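# Raise headset by headband; left gripper holds its cable

## Task

Use the right arm to hold the headset motionless by its headband, fingers pinching only the headband with that gripper commanded fully shut (-1). The headset's lowest point must sit roughly a hand's length or more above the table and no part of it may extend beyond the table edge. Nothing except the cable touches the headset, though the left arm is allowed to. The left gripper must clamp the cable firmly, deep between its finger pads rather than at the tips or edges, at a point lower than where the cable exits the ear cup. The cable stretch from ear cup to that grip must hang well above the table, touching only itself, the headset and the arms. If the left arm were removed, the headset must not drop more than a little. The cable's loose end must not dangle below the table top; if it ever goes far below the table top or far beyond the table edge, held or not, the task fails. Declare completion once all of this holds. Apart from this requested hold, nothing counts as achieved if only the robot is keeping it in place at the end.

## Robot and tools

Robot: two arms, left_arm and right_arm, each a 6-joint arm with a two-finger parallel gripper. Bases in the scene frame: left_arm at (-0.035, +0.372, 0) m, quat_wxyz (+1.000, 0, 0, +0.029); right_arm at (+0.047, -0.251, 0) m, quat_wxyz (+1.000, 0, 0, -0.012). The names left and right do not refer to sides of a camera image.

Frame: one shared scene frame. Origin is on the table top midway between the arms, +z up, +x out over the table, +y toward left_arm. Positions are in metres, orientations are quaternions written w first (qw, qx, qy, qz). A gripper's fingers point along its own +z axis and close along its own y axis. end_effector_position is the point between the pads, roughly 1 cm back from the fingertips.

execute_actions(actions): a list of actions run in sequence. Each action is a list of up to 15 rows; each row lasts one 1/30 s control step, and a short action repeats its final row until 15 steps pass. Every row holds 16 numbers, always both arms: left_arm x, y, z, qw, qx, qy, qz, opening, then right_arm in the same order. x, y, z, quat are an absolute target pose for that gripper in the scene frame, not an offset. Opening runs from -1 (closed) to +1 (fully open, 0.094 m). A row may add 12 numbers from 0 to 1: per-joint stiffness multipliers, left_arm's six joints then right_arm's six, base to wrist; they persist until changed. An empty list just reports state and images. If any target lies more than 0.6 m from that gripper's current position along any of its axes, the action is rejected for both arms; a malformed or failing first action rejects the whole call with no motion. To hold an orientation, repeat one fixed quaternion in every row rather than copying the drifting reported one.

move(target, speed, blocking): target is one 16-number row (optionally plus the 12 stiffness numbers) giving absolute poses and openings for both arms in the scene frame. Each gripper travels in a straight line; both paths finish together, lasting 0.5 to 10 s (cut off at 10 s). speed is the path top speed in m/s, 0.002 to 0.5, default 0.25; rotation is capped at twice that value in rad/s. Paths ignore obstacles and the other arm. Openings are sent at the start. blocking=false returns after 0.5 s while motion continues; then use wait or stop before sending new rows or moves. Result adds a move: line with the ending (done, off_target, moving, held, fault), any limits (paced = the sent pose was clipped; held = a check blocked steps, after which the arm may surge) and each gripper's distance from its target. Faster moves and targets set deeper past a contact press harder.

wait(seconds): 0 to 10 s, arms keep their last command; returns early if a running move ends. stop(): brakes a running move; fingers keep moving. zoom_image(camera, region): camera is cam_high, cam_low, cam_left_wrist or cam_right_wrist (all 504x504); region [x0, y0, x1, y1] in pixels from the top-left, at most 504 by 504. read_manual(section) only returns licence text. finished_scene(scene) ends the current scene, passing its number, and cannot be undone; call it only when the goal holds stably.

Control behaviour: each step the commanded pose is clipped to within 70 mm and 16 degrees of the measured pose, then damped inverse kinematics tracks it, favouring position over orientation. Distant targets need several actions. Motions often stop a centimetre or more short, usually low. Printed hand positions can be off, especially far from the base. Joint limits (rad): waist -2.618 to 3.054, shoulder 0 to 3.142, elbow 0 to 3.142, wrist pitch -1.571 to 1.571, wrist yaw -1.571 to 1.571, wrist roll -2.094 to 2.094; elbows cannot fully straighten.

Results: a state line per arm with position and quat_wxyz; Hand target lines show the pose each arm is now driven toward; grip_measured is the finger opening on the command scale (last Joint positions value is metres). Readings may be off by about 1 mm. To hold something, command an opening about 0.03 below grip_measured; smaller gaps grip more gently. Pad force tops out around 50 to 62 N, less on very thin items. pose unreachable means the clearance check altered or blocked that arm. FAULT and OVER-TEMPERATURE FAULT lines report arm stops.

Heat: holding loads warms motors. MOTOR HOT appears at 75 °C; at 90 °C that arm halts for 10 s; at 100 °C the arm goes limp and drops. Keep load holds brief.

To keep an arm still, resend its full last reported pose and desired opening on every call. The simulation runs while you compose replies, with the last command held. Occasional tugs may hit a held part or nudge loose objects.

Avoid: arms colliding or pressing each other, knocking anything off the table, drops, slips, slamming into objects and hard pushes, and letting the cable's free end fall beneath the table top or far past the edge.

Each tool is called after ">>>" as name([rows], argument=value, ...), one row to a line, values as JSON.

## Session

>>> execute_actions(actions=[])

Scene clock: 0.00 s.
left_arm: end_effector_position=(+0.2860, +0.3864, +0.5798) grip_measured=+1.000 end_effector_quat_wxyz=(+0.858, +0.085, +0.506, +0.011) | right_arm: end_effector_position=(+0.2809, +0.0938, +0.2695) grip_measured=-0.849 end_effector_quat_wxyz=(+0.294, -0.470, +0.824, +0.119)
Joint positions: left_arm=[ 0.165  1.032  1.266  0.29   0.329 -0.006  0.094] | right_arm=[ 1.021  1.61   1.716 -1.033  0.056 -0.059  0.007]
Joint velocities: left_arm=[ 0.007 -0.002 -0.012 -0.11   0.007  0.007  0.   ] | right_arm=[-0.012 -0.007 -0.022 -0.007  0.037 -0.037 -0.   ]
Hand target (left_arm): +0.279, +0.385, +0.589; +0.865, +0.086, +0.495, +0.014
Hand target (right_arm): +0.288, +0.099, +0.288; +0.329, -0.462, +0.814, +0.127
Joint stiffness scale: left_arm=[1. 1. 1. 1. 1. 1.] | right_arm=[1. 1. 1. 1. 1. 1.]

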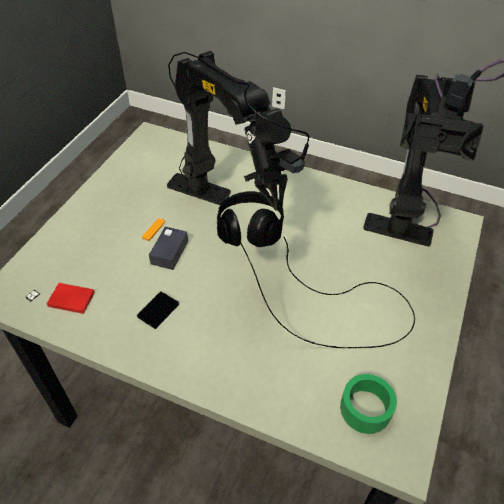

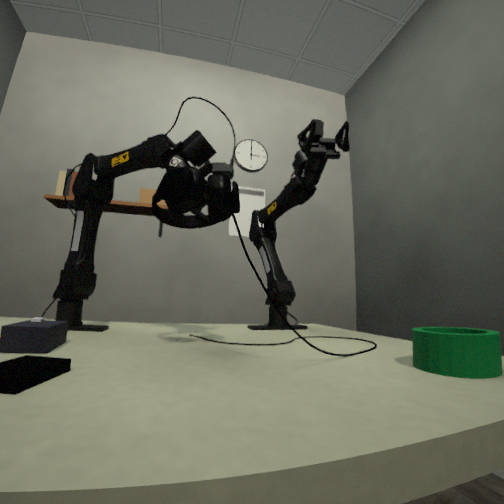

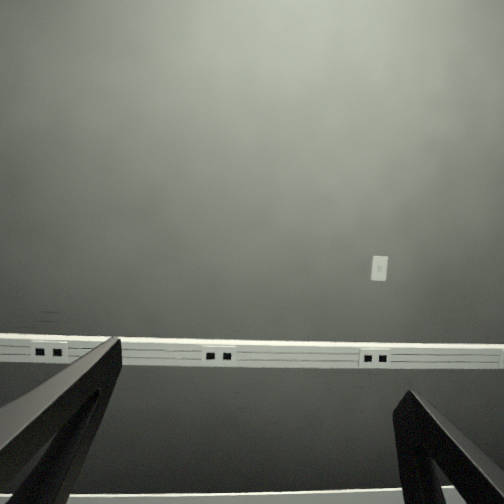

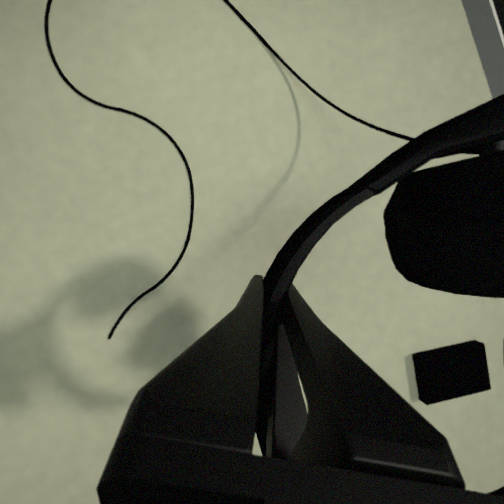

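>>> zoom_image(camera="cam_high", region=[170, 120, 370, 320])

>>> zoom_image(camera="cam_low", region=[110, 90, 330, 310])

Region (170, 120, 370, 320) of cam_high's 504x504 image, scaled by 2.520, with more detail than that image has.

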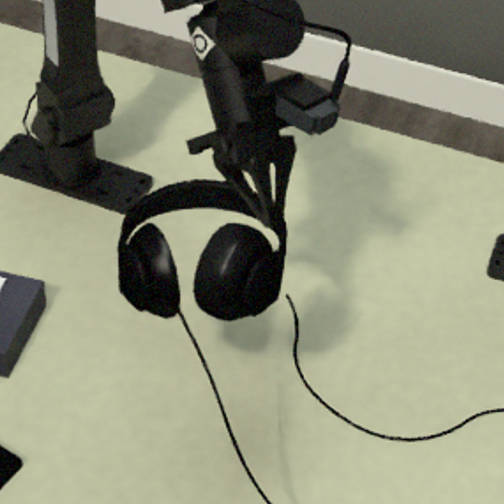

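Region (110, 90, 330, 310) of cam_low's 504x504 image, scaled by 2.291, with more detail than that image has.

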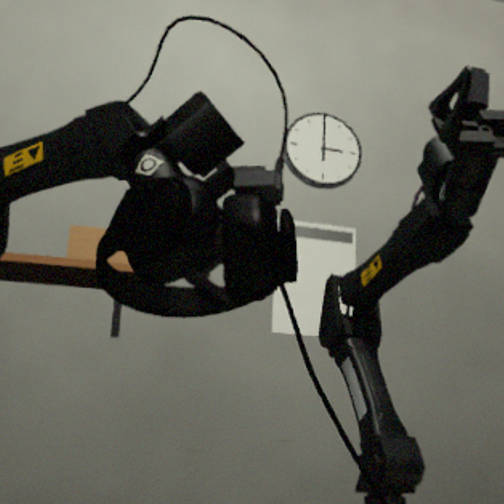

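>>> move(target=[0.40,0.30,0.21,0.487,0.356,0.764,-0.227,1,0.27,0.06,0.33,0.329,-0.462,0.814,0.127,-1])

Scene clock: 15.40 s.
left_arm: end_effector_position=(+0.4122, +0.3073, +0.1952) grip_measured=+1.000 end_effector_quat_wxyz=(+0.477, +0.346, +0.776, -0.223) | right_arm: end_effector_position=(+0.2599, +0.0586, +0.2921) grip_measured=-0.849 end_effector_quat_wxyz=(+0.268, -0.470, +0.833, +0.113)
Joint positions: left_arm=[ 0.102  1.686  1.213 -0.282  0.866  0.603  0.094] | right_arm=[ 1.009  1.547  1.784 -1.218  0.04  -0.055  0.007]
Joint velocities: left_arm=[-0.002 -0.007 -0.017 -0.066  0.051 -0.022  0.   ] | right_arm=[-0.017  0.022  0.007  0.037 -0.081  0.051 -0.   ]
Hand target (left_arm): +0.414, +0.301, +0.208; +0.487, +0.361, +0.762, -0.227
Hand target (right_arm): +0.268, +0.059, +0.330; +0.329, -0.462, +0.814, +0.127
Off the commanded pose (left_arm): 0.021 m, 2 deg.
Off the commanded pose (right_arm): 0.039 m, 7 deg.
Joint stiffness scale: left_arm=[1. 1. 1. 1. 1. 1.] | right_arm=[1. 1. 1. 1. 1. 1.]
move: off_target (left_arm, right_arm)

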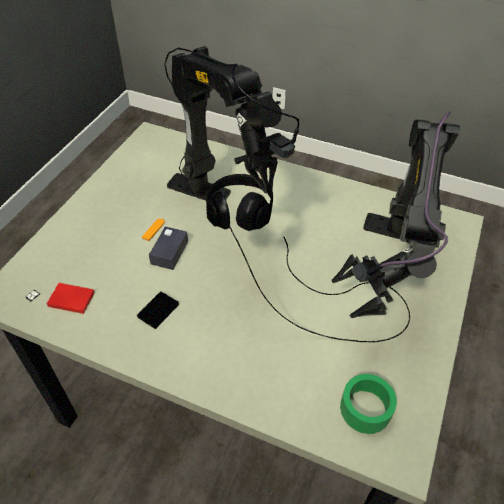

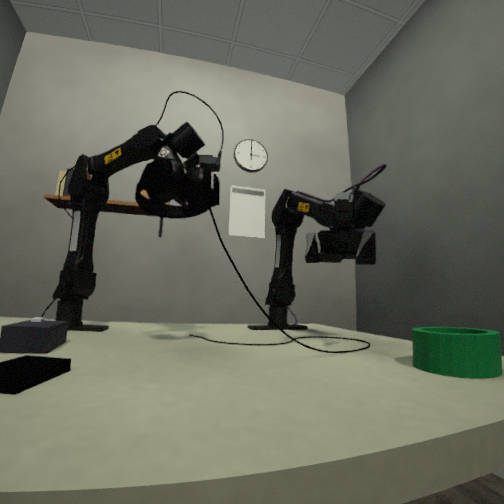

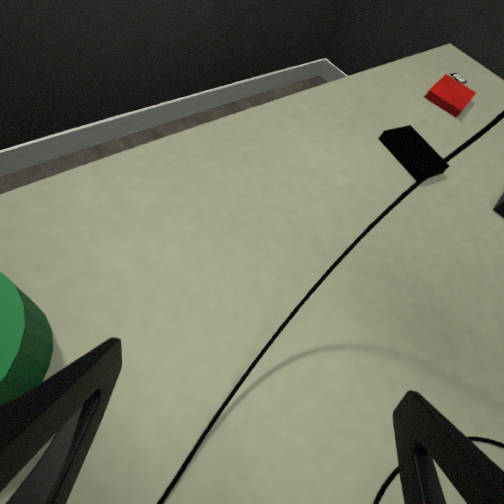

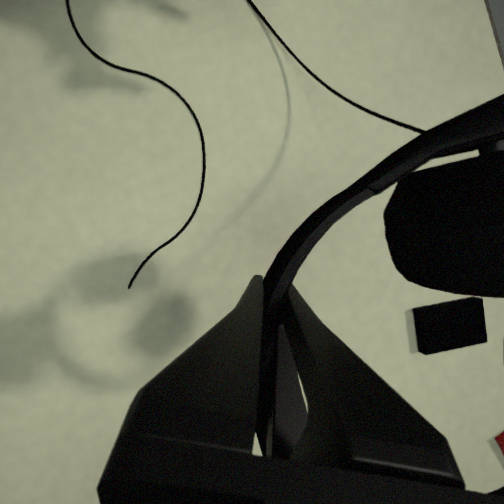

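>>> move(target=[0.37,0.20,0.22,0.427,0.479,0.710,-0.288,1,0.27,0.06,0.33,0.329,-0.462,0.814,0.127,-1])

Scene clock: 23.50 s.
left_arm: end_effector_position=(+0.3675, +0.2033, +0.2025) grip_measured=+1.000 end_effector_quat_wxyz=(+0.417, +0.467, +0.724, -0.290) | right_arm: end_effector_position=(+0.2546, +0.0543, +0.2878) grip_measured=-0.849 end_effector_quat_wxyz=(+0.253, -0.475, +0.836, +0.112)
Joint positions: left_arm=[-0.131  1.686  1.298 -0.503  0.899  0.734  0.094] | right_arm=[ 1.009  1.547  1.784 -1.249  0.028 -0.056  0.007]
Joint velocities: left_arm=[ 0.007  0.007  0.002  0.037 -0.037  0.007  0.   ] | right_arm=[-0.007 -0.012 -0.017  0.051  0.007  0.081  0.   ]
Hand target (left_arm): +0.368, +0.200, +0.219; +0.431, +0.477, +0.708, -0.292
Hand target (right_arm): +0.268, +0.057, +0.330; +0.328, -0.462, +0.814, +0.127
Off the commanded pose (left_arm): 0.018 m, 2 deg.
Off the commanded pose (right_arm): 0.045 m, 9 deg.
Joint stiffness scale: left_arm=[1. 1. 1. 1. 1. 1.] | right_arm=[1. 1. 1. 1. 1. 1.]
move: off_target (left_arm, right_arm)

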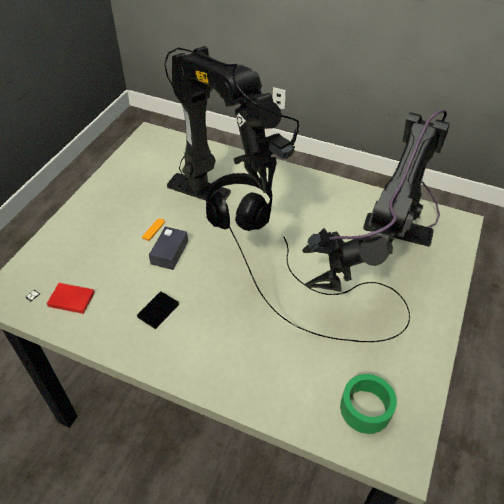

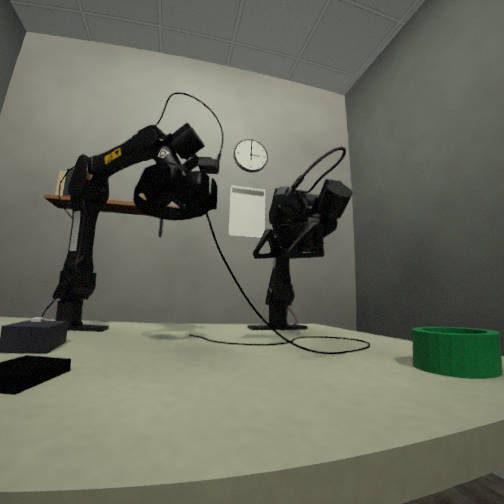

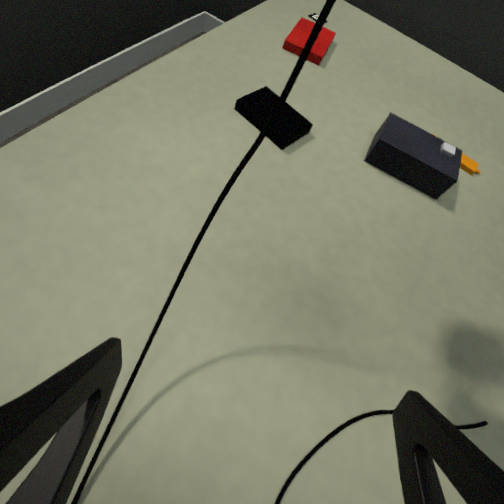

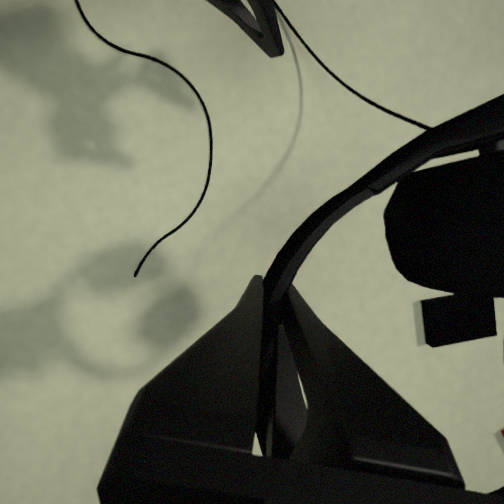

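>>> move(target=[0.42,0.15,0.20,0.427,0.479,0.710,-0.288,1,0.27,0.06,0.36,0.329,-0.462,0.814,0.127,-1], speed=0.15)

Scene clock: 26.53 s.
left_arm: end_effector_position=(+0.4128, +0.1536, +0.1895) grip_measured=+1.000 end_effector_quat_wxyz=(+0.414, +0.473, +0.720, -0.293) | right_arm: end_effector_position=(+0.2579, +0.0573, +0.3340) grip_measured=-0.849 end_effector_quat_wxyz=(+0.279, -0.469, +0.829, +0.125)
Joint positions: left_arm=[-0.246  1.88   1.468 -0.394  0.833  0.623  0.094] | right_arm=[ 1.004  1.606  2.021 -1.366  0.025 -0.058  0.007]
Joint velocities: left_arm=[-0.007  0.002  0.007 -0.051 -0.007 -0.081  0.   ] | right_arm=[-0.002  0.002 -0.002 -0.022  0.022 -0.066  0.001]
Hand target (left_arm): +0.418, +0.149, +0.202; +0.429, +0.478, +0.710, -0.290
Hand target (right_arm): +0.269, +0.059, +0.360; +0.329, -0.462, +0.814, +0.128
Off the commanded pose (left_arm): 0.013 m, 2 deg.
Off the commanded pose (right_arm): 0.029 m, 6 deg.
Joint stiffness scale: left_arm=[1. 1. 1. 1. 1. 1.] | right_arm=[1. 1. 1. 1. 1. 1.]
move: off_target (left_arm, right_arm)

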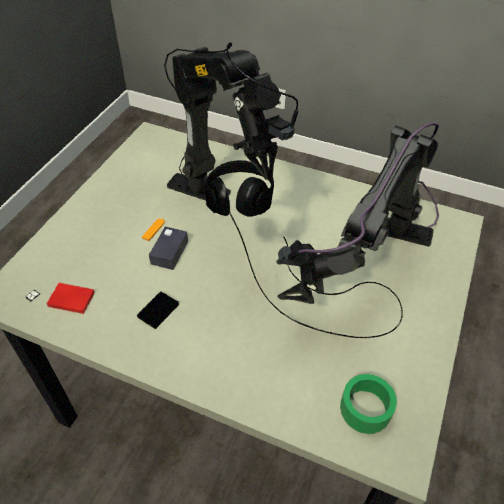

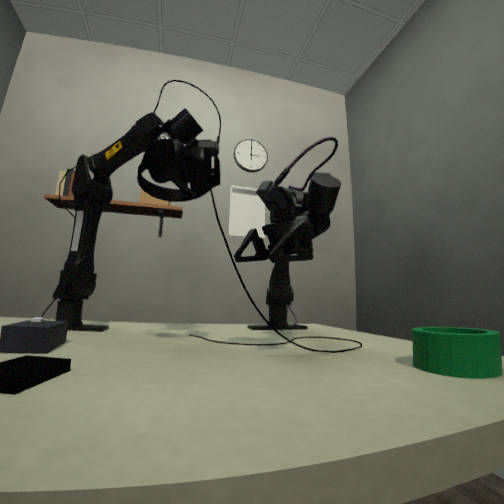

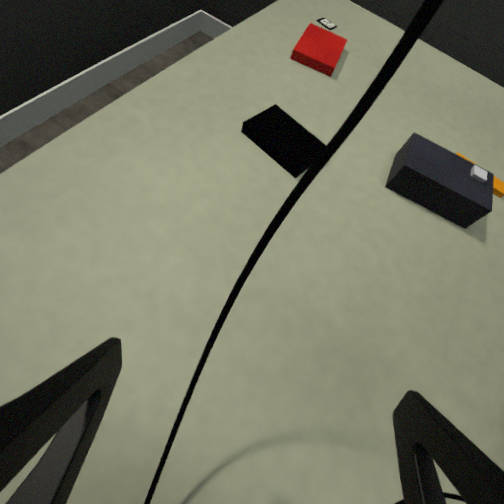

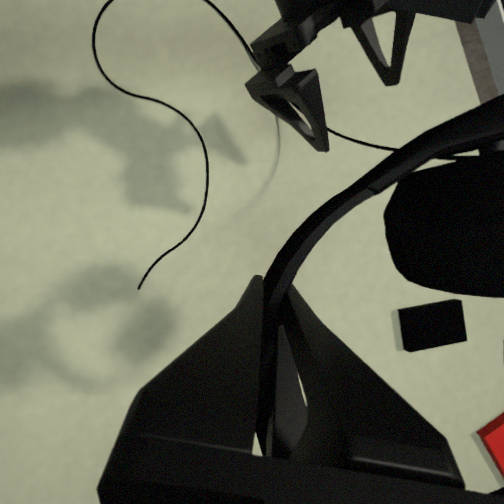

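>>> move(target=[0.437,0.10,0.175,0.427,0.479,0.710,-0.288,1,0.27,0.06,0.36,0.329,-0.462,0.814,0.127,-1], speed=0.15)

Scene clock: 29.30 s.
left_arm: end_effector_position=(+0.4289, +0.1029, +0.1624) grip_measured=+1.000 end_effector_quat_wxyz=(+0.411, +0.476, +0.720, -0.293) | right_arm: end_effector_position=(+0.2546, +0.0523, +0.3298) grip_measured=-0.849 end_effector_quat_wxyz=(+0.266, -0.471, +0.833, +0.119)
Joint positions: left_arm=[-0.355  2.     1.514 -0.254  0.756  0.524  0.094] | right_arm=[ 1.004  1.606  2.021 -1.395  0.025 -0.057  0.007]
Joint velocities: left_arm=[-0.007 -0.002  0.007 -0.022 -0.007 -0.066  0.   ] | right_arm=[ 0.012 -0.007  0.002 -0.11  -0.081  0.037  0.001]
Hand target (left_arm): +0.436, +0.099, +0.177; +0.429, +0.478, +0.710, -0.290
Hand target (right_arm): +0.268, +0.058, +0.360; +0.328, -0.462, +0.814, +0.127
Off the commanded pose (left_arm): 0.015 m, 2 deg.
Off the commanded pose (right_arm): 0.035 m, 8 deg.
Joint stiffness scale: left_arm=[1. 1. 1. 1. 1. 1.] | right_arm=[1. 1. 1. 1. 1. 1.]
move: off_target (left_arm, right_arm)

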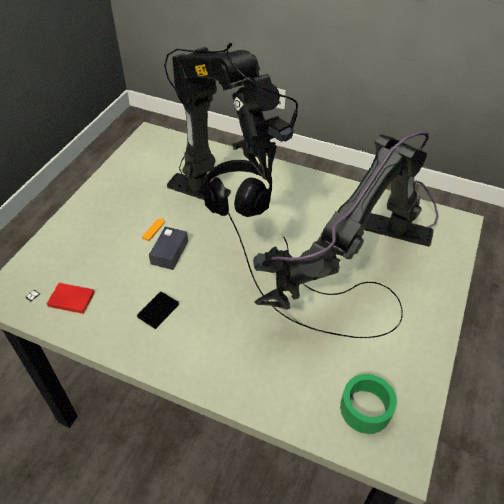

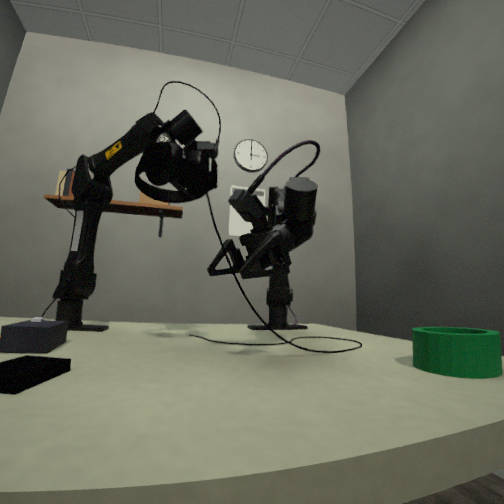

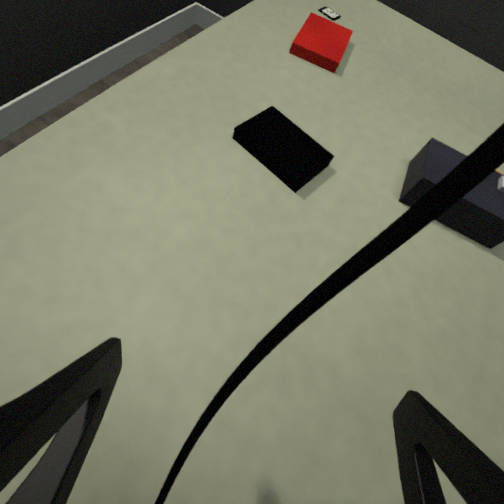

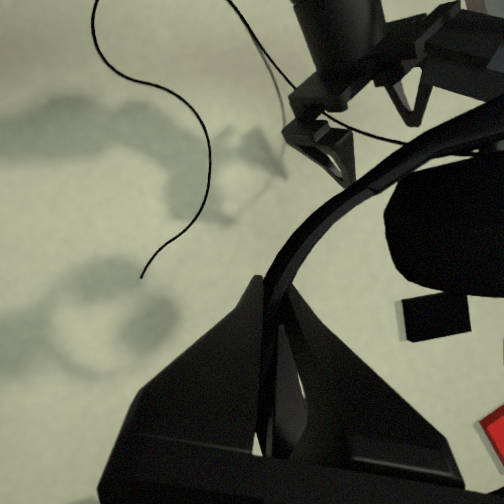

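>>> zoom_image(camera="cam_low", region=[170, 180, 320, 330])

>>> zoom_image(camera="cam_high", region=[200, 200, 340, 340])

>>> zoom_image(camera="cam_right_wrist", region=[260, 0, 480, 220])

Region (170, 180, 320, 330) of cam_low's 504x504 image, scaled by 3.360, with more detail than that image has.

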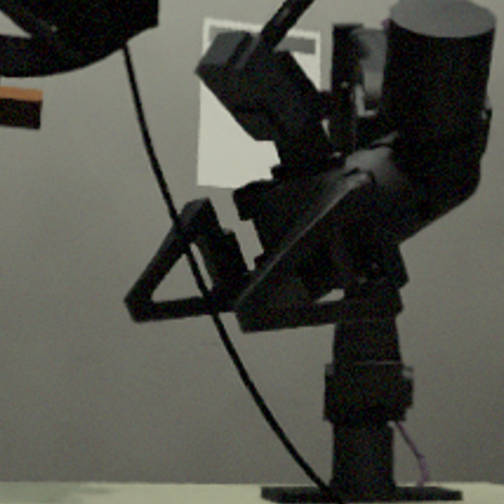

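Region (200, 200, 340, 340) of cam_high's 504x504 image, scaled by 3.600, with more detail than that image has.

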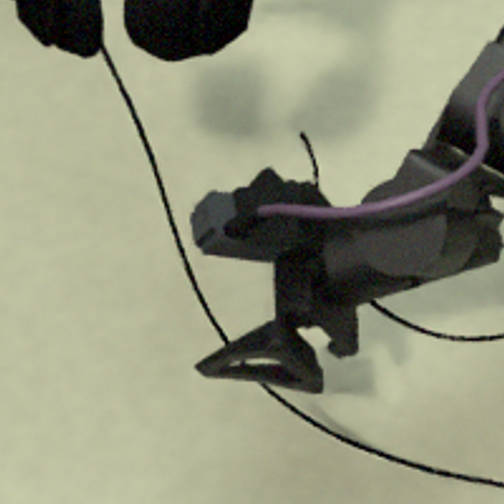

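Region (260, 0, 480, 220) of cam_right_wrist's 504x504 image, scaled by 2.291, with more detail than that image has.

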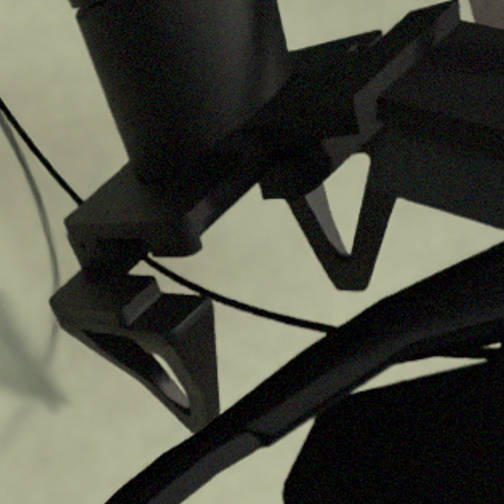

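>>> execute_actions([
  [[0.444,0.092,0.172,0.427,0.479,0.710,-0.288,0.7,0.27,0.06,0.36,0.329,-0.462,0.814,0.127,-1]],
  [[0.444,0.090,0.172,0.427,0.479,0.710,-0.288,-0.6,0.27,0.06,0.36,0.329,-0.462,0.814,0.127,-1]],
])

>>> zoom_image(camera="cam_low", region=[170, 180, 320, 330])

Scene clock: 34.83 s.
left_arm: end_effector_position=(+0.4394, +0.0996, +0.1589) grip_measured=-0.597 end_effector_quat_wxyz=(+0.413, +0.473, +0.723, -0.288) | right_arm: end_effector_position=(+0.2546, +0.0523, +0.3298) grip_measured=-0.849 end_effector_quat_wxyz=(+0.266, -0.471, +0.833, +0.119)
Joint positions: left_arm=[-0.359  2.037  1.554 -0.248  0.741  0.514  0.019] | right_arm=[ 1.004  1.606  2.021 -1.395  0.025 -0.057  0.007]
Joint velocities: left_arm=[ 0.007 -0.002 -0.012 -0.051  0.007 -0.022 -0.   ] | right_arm=[-0.002 -0.012 -0.002 -0.022  0.007 -0.051 -0.001]
Hand target (left_arm): +0.443, +0.090, +0.172; +0.428, +0.479, +0.710, -0.289
Hand target (right_arm): +0.268, +0.058, +0.360; +0.328, -0.462, +0.814, +0.127
Off the commanded pose (left_arm): 0.017 m, 2 deg.
Off the commanded pose (right_arm): 0.035 m, 8 deg.
Joint stiffness scale: left_arm=[1. 1. 1. 1. 1. 1.] | right_arm=[1. 1. 1. 1. 1. 1.]

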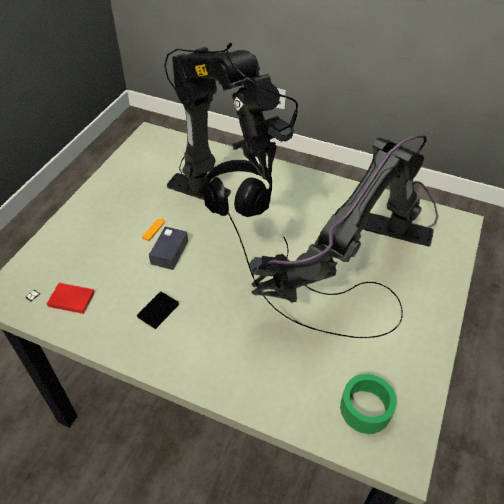

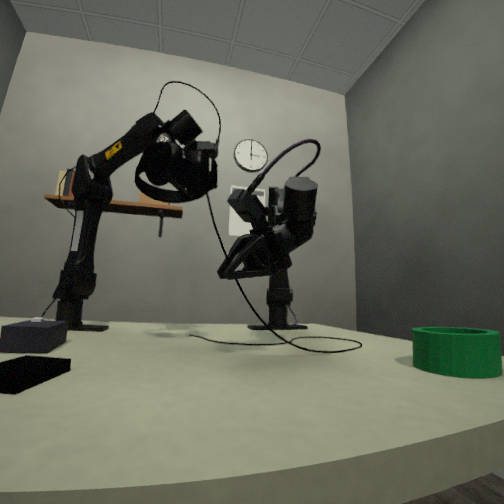

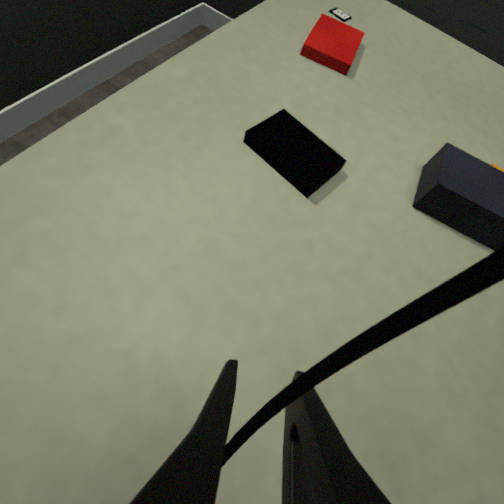

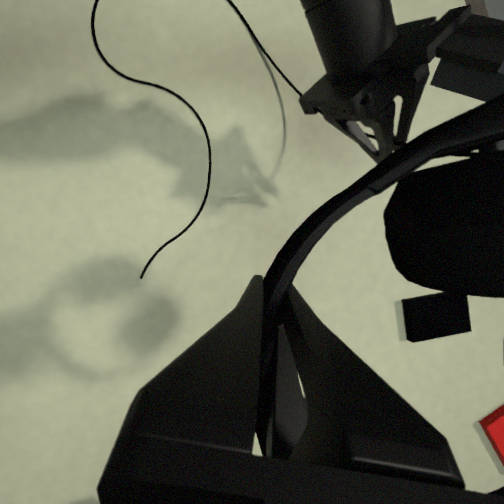

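Region (170, 180, 320, 330) of cam_low's 504x504 image, scaled by 3.360, with more detail than that image has.

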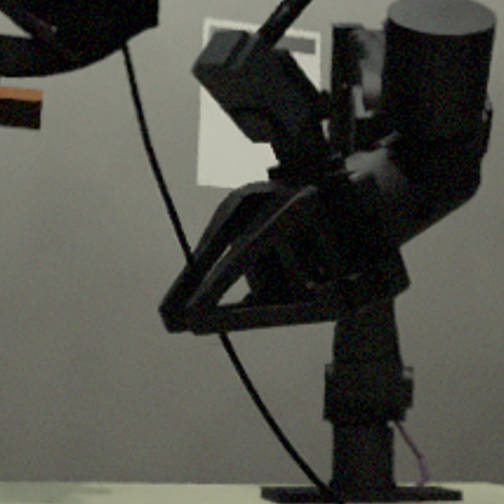

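Cable is about 1.5 cm inside. Go slightly deeper and close.

>>> execute_actions([
  [[0.442,0.082,0.174,0.427,0.479,0.710,-0.288,-0.6,0.27,0.06,0.36,0.329,-0.462,0.814,0.127,-1]],
  [[0.442,0.082,0.174,0.427,0.479,0.710,-0.288,-1,0.27,0.06,0.36,0.329,-0.462,0.814,0.127,-1]],
])

>>> zoom_image(camera="cam_low", region=[120, 130, 320, 330])

>>> zoom_image(camera="cam_high", region=[180, 130, 340, 310])

Scene clock: 41.83 s.
left_arm: end_effector_position=(+0.4337, +0.0874, +0.1583) grip_measured=-0.977 end_effector_quat_wxyz=(+0.408, +0.476, +0.722, -0.291) | right_arm: end_effector_position=(+0.2546, +0.0523, +0.3298) grip_measured=-0.849 end_effector_quat_wxyz=(+0.266, -0.471, +0.833, +0.119)
Joint positions: left_arm=[-0.388  2.037  1.554 -0.245  0.727  0.498  0.001] | right_arm=[ 1.004  1.606  2.021 -1.395  0.025 -0.057  0.007]
Joint velocities: left_arm=[ 0.002 -0.007  0.002 -0.022 -0.051  0.095  0.   ] | right_arm=[-0.007  0.007  0.017 -0.022  0.022 -0.051  0.001]
Hand target (left_arm): +0.441, +0.082, +0.175; +0.427, +0.479, +0.710, -0.288
Hand target (right_arm): +0.268, +0.058, +0.360; +0.328, -0.462, +0.814, +0.127
Off the commanded pose (left_arm): 0.019 m, 3 deg.
Off the commanded pose (right_arm): 0.035 m, 8 deg.
Joint stiffness scale: left_arm=[1. 1. 1. 1. 1. 1.] | right_arm=[1. 1. 1. 1. 1. 1.]

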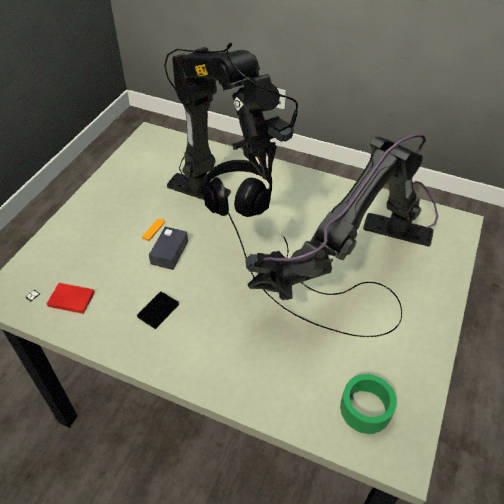

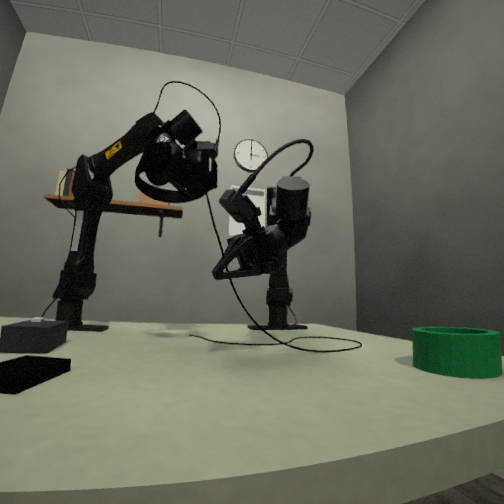

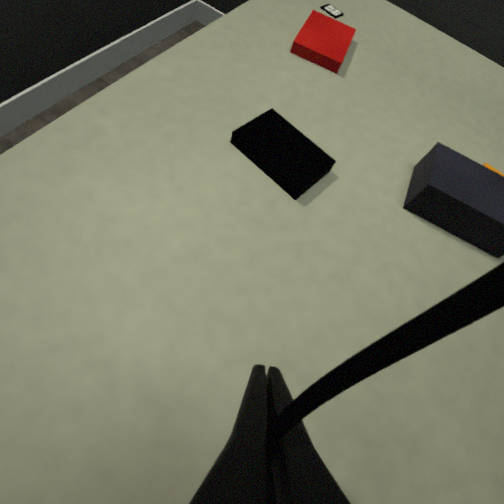

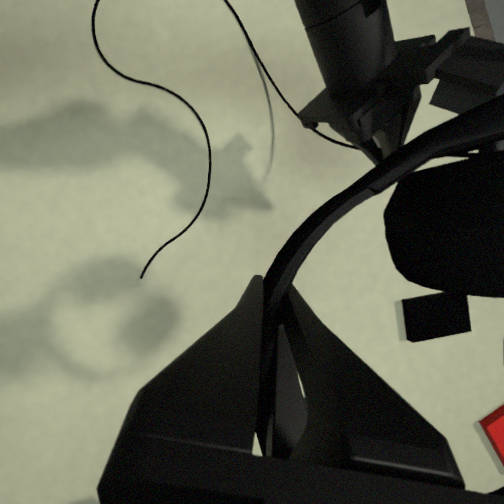

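Region (120, 130, 320, 330) of cam_low's 504x504 image, scaled by 2.520, with more detail than that image has.

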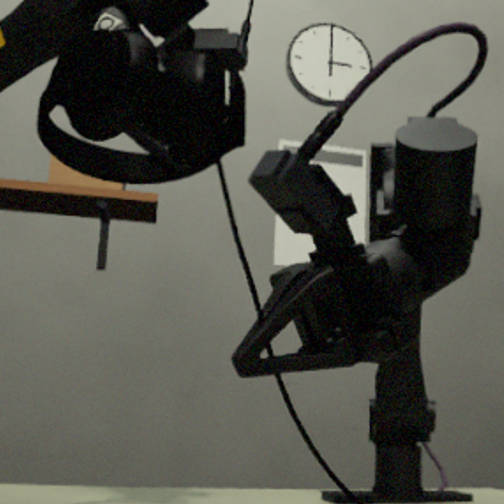

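Region (180, 130, 340, 310) of cam_high's 504x504 image, scaled by 2.800, with more detail than that image has.

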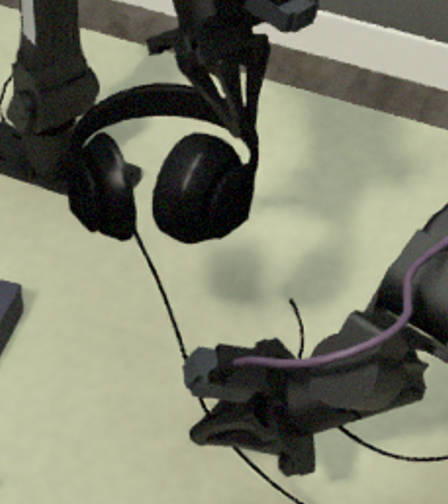

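>>> execute_actions([
  [[0.442,0.082,0.174,0.427,0.479,0.710,-0.288,-0.7,0.27,0.06,0.36,0.329,-0.462,0.814,0.127,-1],[0.442,0.082,0.174,0.427,0.479,0.710,-0.288,-0.7,0.27,0.06,0.36,0.329,-0.462,0.814,0.127,-1],[0.442,0.082,0.174,0.427,0.479,0.710,-0.288,-0.7,0.27,0.06,0.36,0.329,-0.462,0.814,0.127,-1],[0.442,0.09,0.174,0.427,0.479,0.710,-0.288,-0.7,0.27,0.06,0.36,0.329,-0.462,0.814,0.127,-1],[0.44,0.103,0.176,0.427,0.479,0.710,-0.288,-0.7,0.27,0.06,0.36,0.329,-0.462,0.814,0.127,-1]],
  [[0.44,0.103,0.176,0.427,0.479,0.710,-0.288,-0.7,0.27,0.06,0.36,0.329,-0.462,0.814,0.127,-1]],
])

>>> zoom_image(camera="cam_low", region=[180, 210, 280, 310])

Scene clock: 45.67 s.
left_arm: end_effector_position=(+0.4411, +0.1040, +0.1580) grip_measured=-0.703 end_effector_quat_wxyz=(+0.413, +0.472, +0.725, -0.285) | right_arm: end_effector_position=(+0.2546, +0.0523, +0.3298) grip_measured=-0.849 end_effector_quat_wxyz=(+0.266, -0.471, +0.833, +0.119)
Joint positions: left_arm=[-0.351  2.037  1.554 -0.253  0.74   0.521  0.014] | right_arm=[ 1.004  1.606  2.021 -1.395  0.025 -0.057  0.007]
Joint velocities: left_arm=[-0.002  0.012 -0.007 -0.066 -0.007 -0.037  0.   ] | right_arm=[-0.007 -0.012 -0.002 -0.037 -0.081  0.022 -0.002]
Hand target (left_arm): +0.439, +0.103, +0.176; +0.427, +0.479, +0.711, -0.288
Hand target (right_arm): +0.268, +0.058, +0.360; +0.328, -0.462, +0.814, +0.127
Off the commanded pose (left_arm): 0.018 m, 3 deg.
Off the commanded pose (right_arm): 0.035 m, 8 deg.
Joint stiffness scale: left_arm=[1. 1. 1. 1. 1. 1.] | right_arm=[1. 1. 1. 1. 1. 1.]

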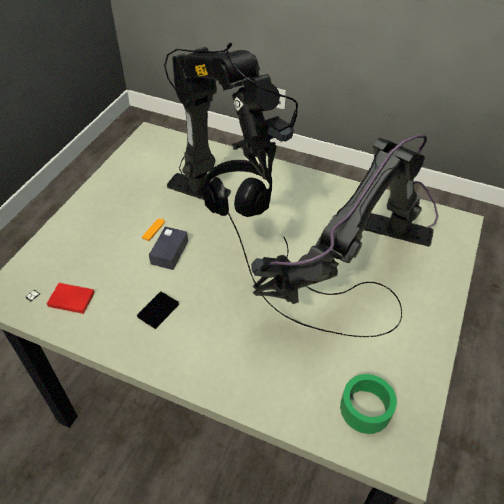

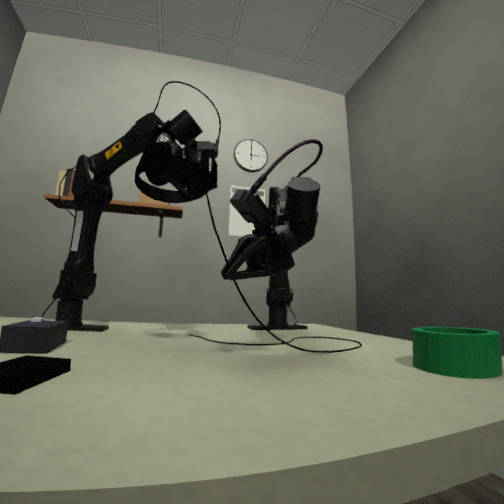

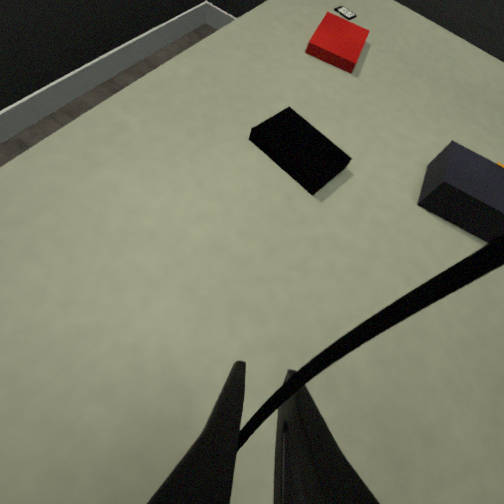

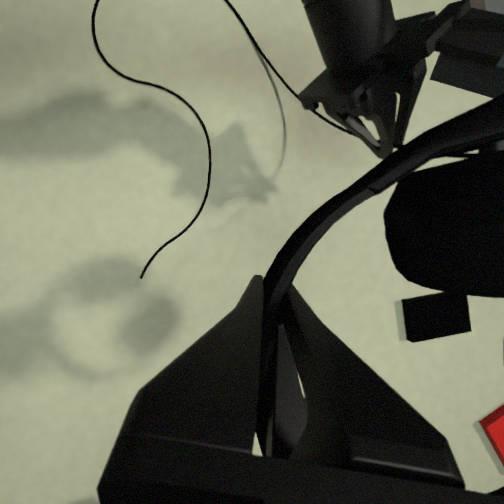

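Region (180, 210, 280, 310) of cam_low's 504x504 image, scaled by 5.040, with more detail than that image has.

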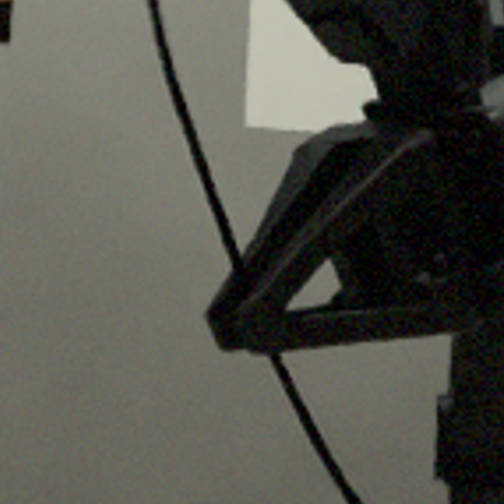

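>>> execute_actions([
  [[0.44,0.103,0.176,0.427,0.479,0.710,-0.288,-1,0.27,0.06,0.36,0.329,-0.462,0.814,0.127,-1]],
])

>>> zoom_image(camera="cam_low", region=[180, 210, 280, 310])

>>> zoom_image(camera="cam_high", region=[220, 240, 320, 340])

Scene clock: 47.40 s.
left_arm: end_effector_position=(+0.4410, +0.1039, +0.1580) grip_measured=-0.964 end_effector_quat_wxyz=(+0.413, +0.472, +0.725, -0.286) | right_arm: end_effector_position=(+0.2546, +0.0523, +0.3298) grip_measured=-0.849 end_effector_quat_wxyz=(+0.266, -0.471, +0.833, +0.119)
Joint positions: left_arm=[-0.351  2.037  1.554 -0.253  0.74   0.521  0.002] | right_arm=[ 1.004  1.606  2.021 -1.395  0.025 -0.057  0.007]
Joint velocities: left_arm=[-0.007  0.002 -0.007 -0.007 -0.081 -0.125  0.001] | right_arm=[-0.007 -0.002  0.007  0.051  0.051  0.051 -0.   ]
Hand target (left_arm): +0.439, +0.103, +0.176; +0.427, +0.479, +0.710, -0.288
Hand target (right_arm): +0.268, +0.058, +0.360; +0.328, -0.462, +0.814, +0.127
Off the commanded pose (left_arm): 0.018 m, 2 deg.
Off the commanded pose (right_arm): 0.035 m, 8 deg.
Joint stiffness scale: left_arm=[1. 1. 1. 1. 1. 1.] | right_arm=[1. 1. 1. 1. 1. 1.]

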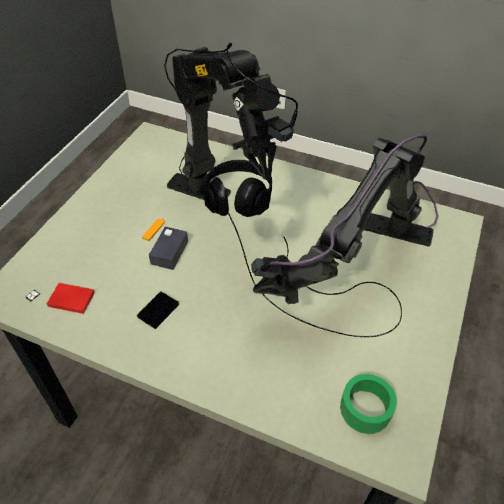

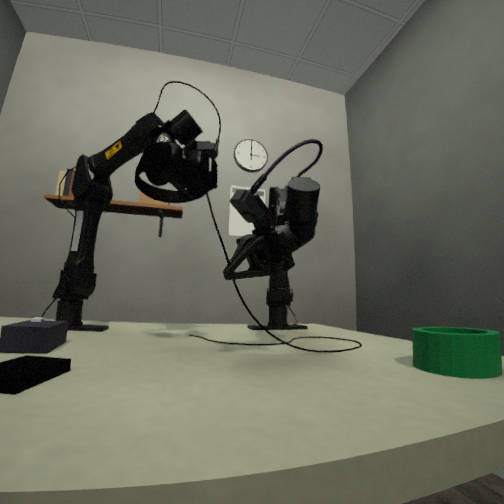

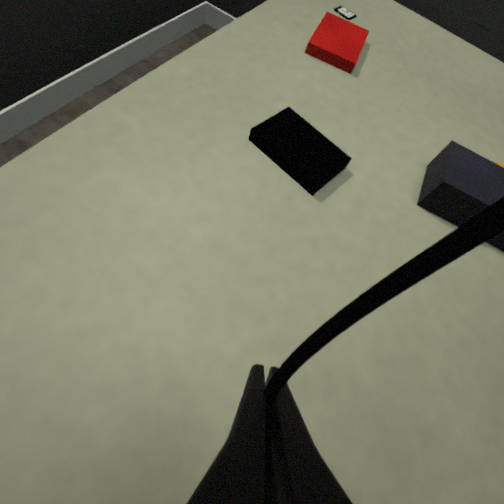

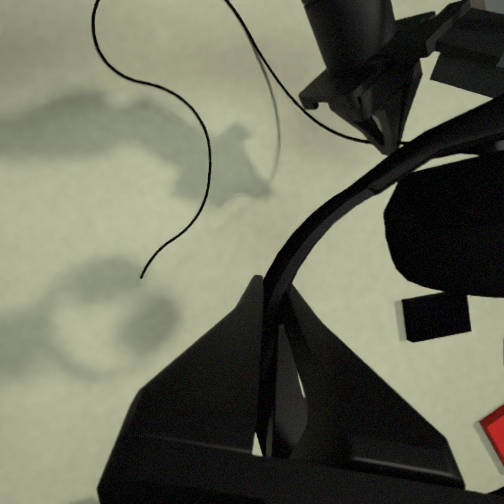

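Region (180, 210, 280, 310) of cam_low's 504x504 image, scaled by 5.040, with more detail than that image has.

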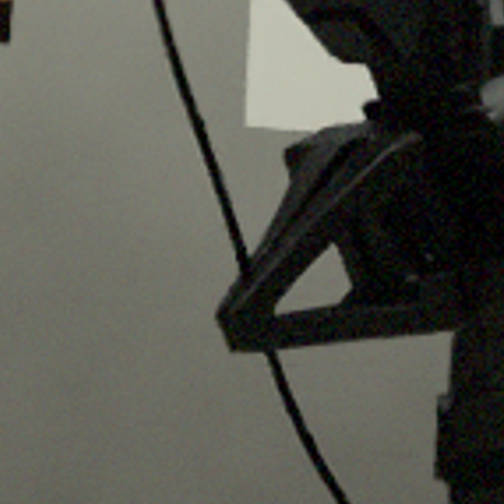

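Region (220, 240, 320, 340) of cam_high's 504x504 image, scaled by 5.040, with more detail than that image has.

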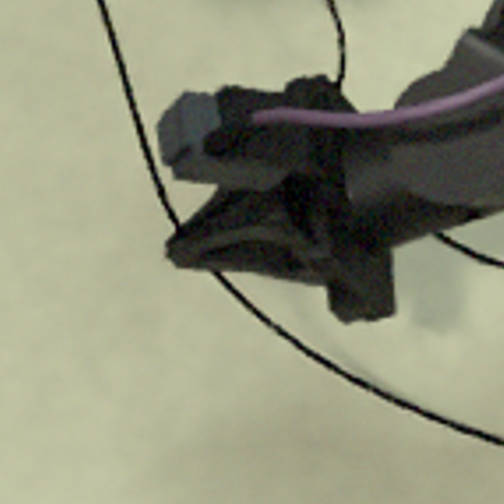

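Good: on the solid pad, about 1 cm+ in.

>>> finished_scene(scene=1)

The scene is finished: the task was done.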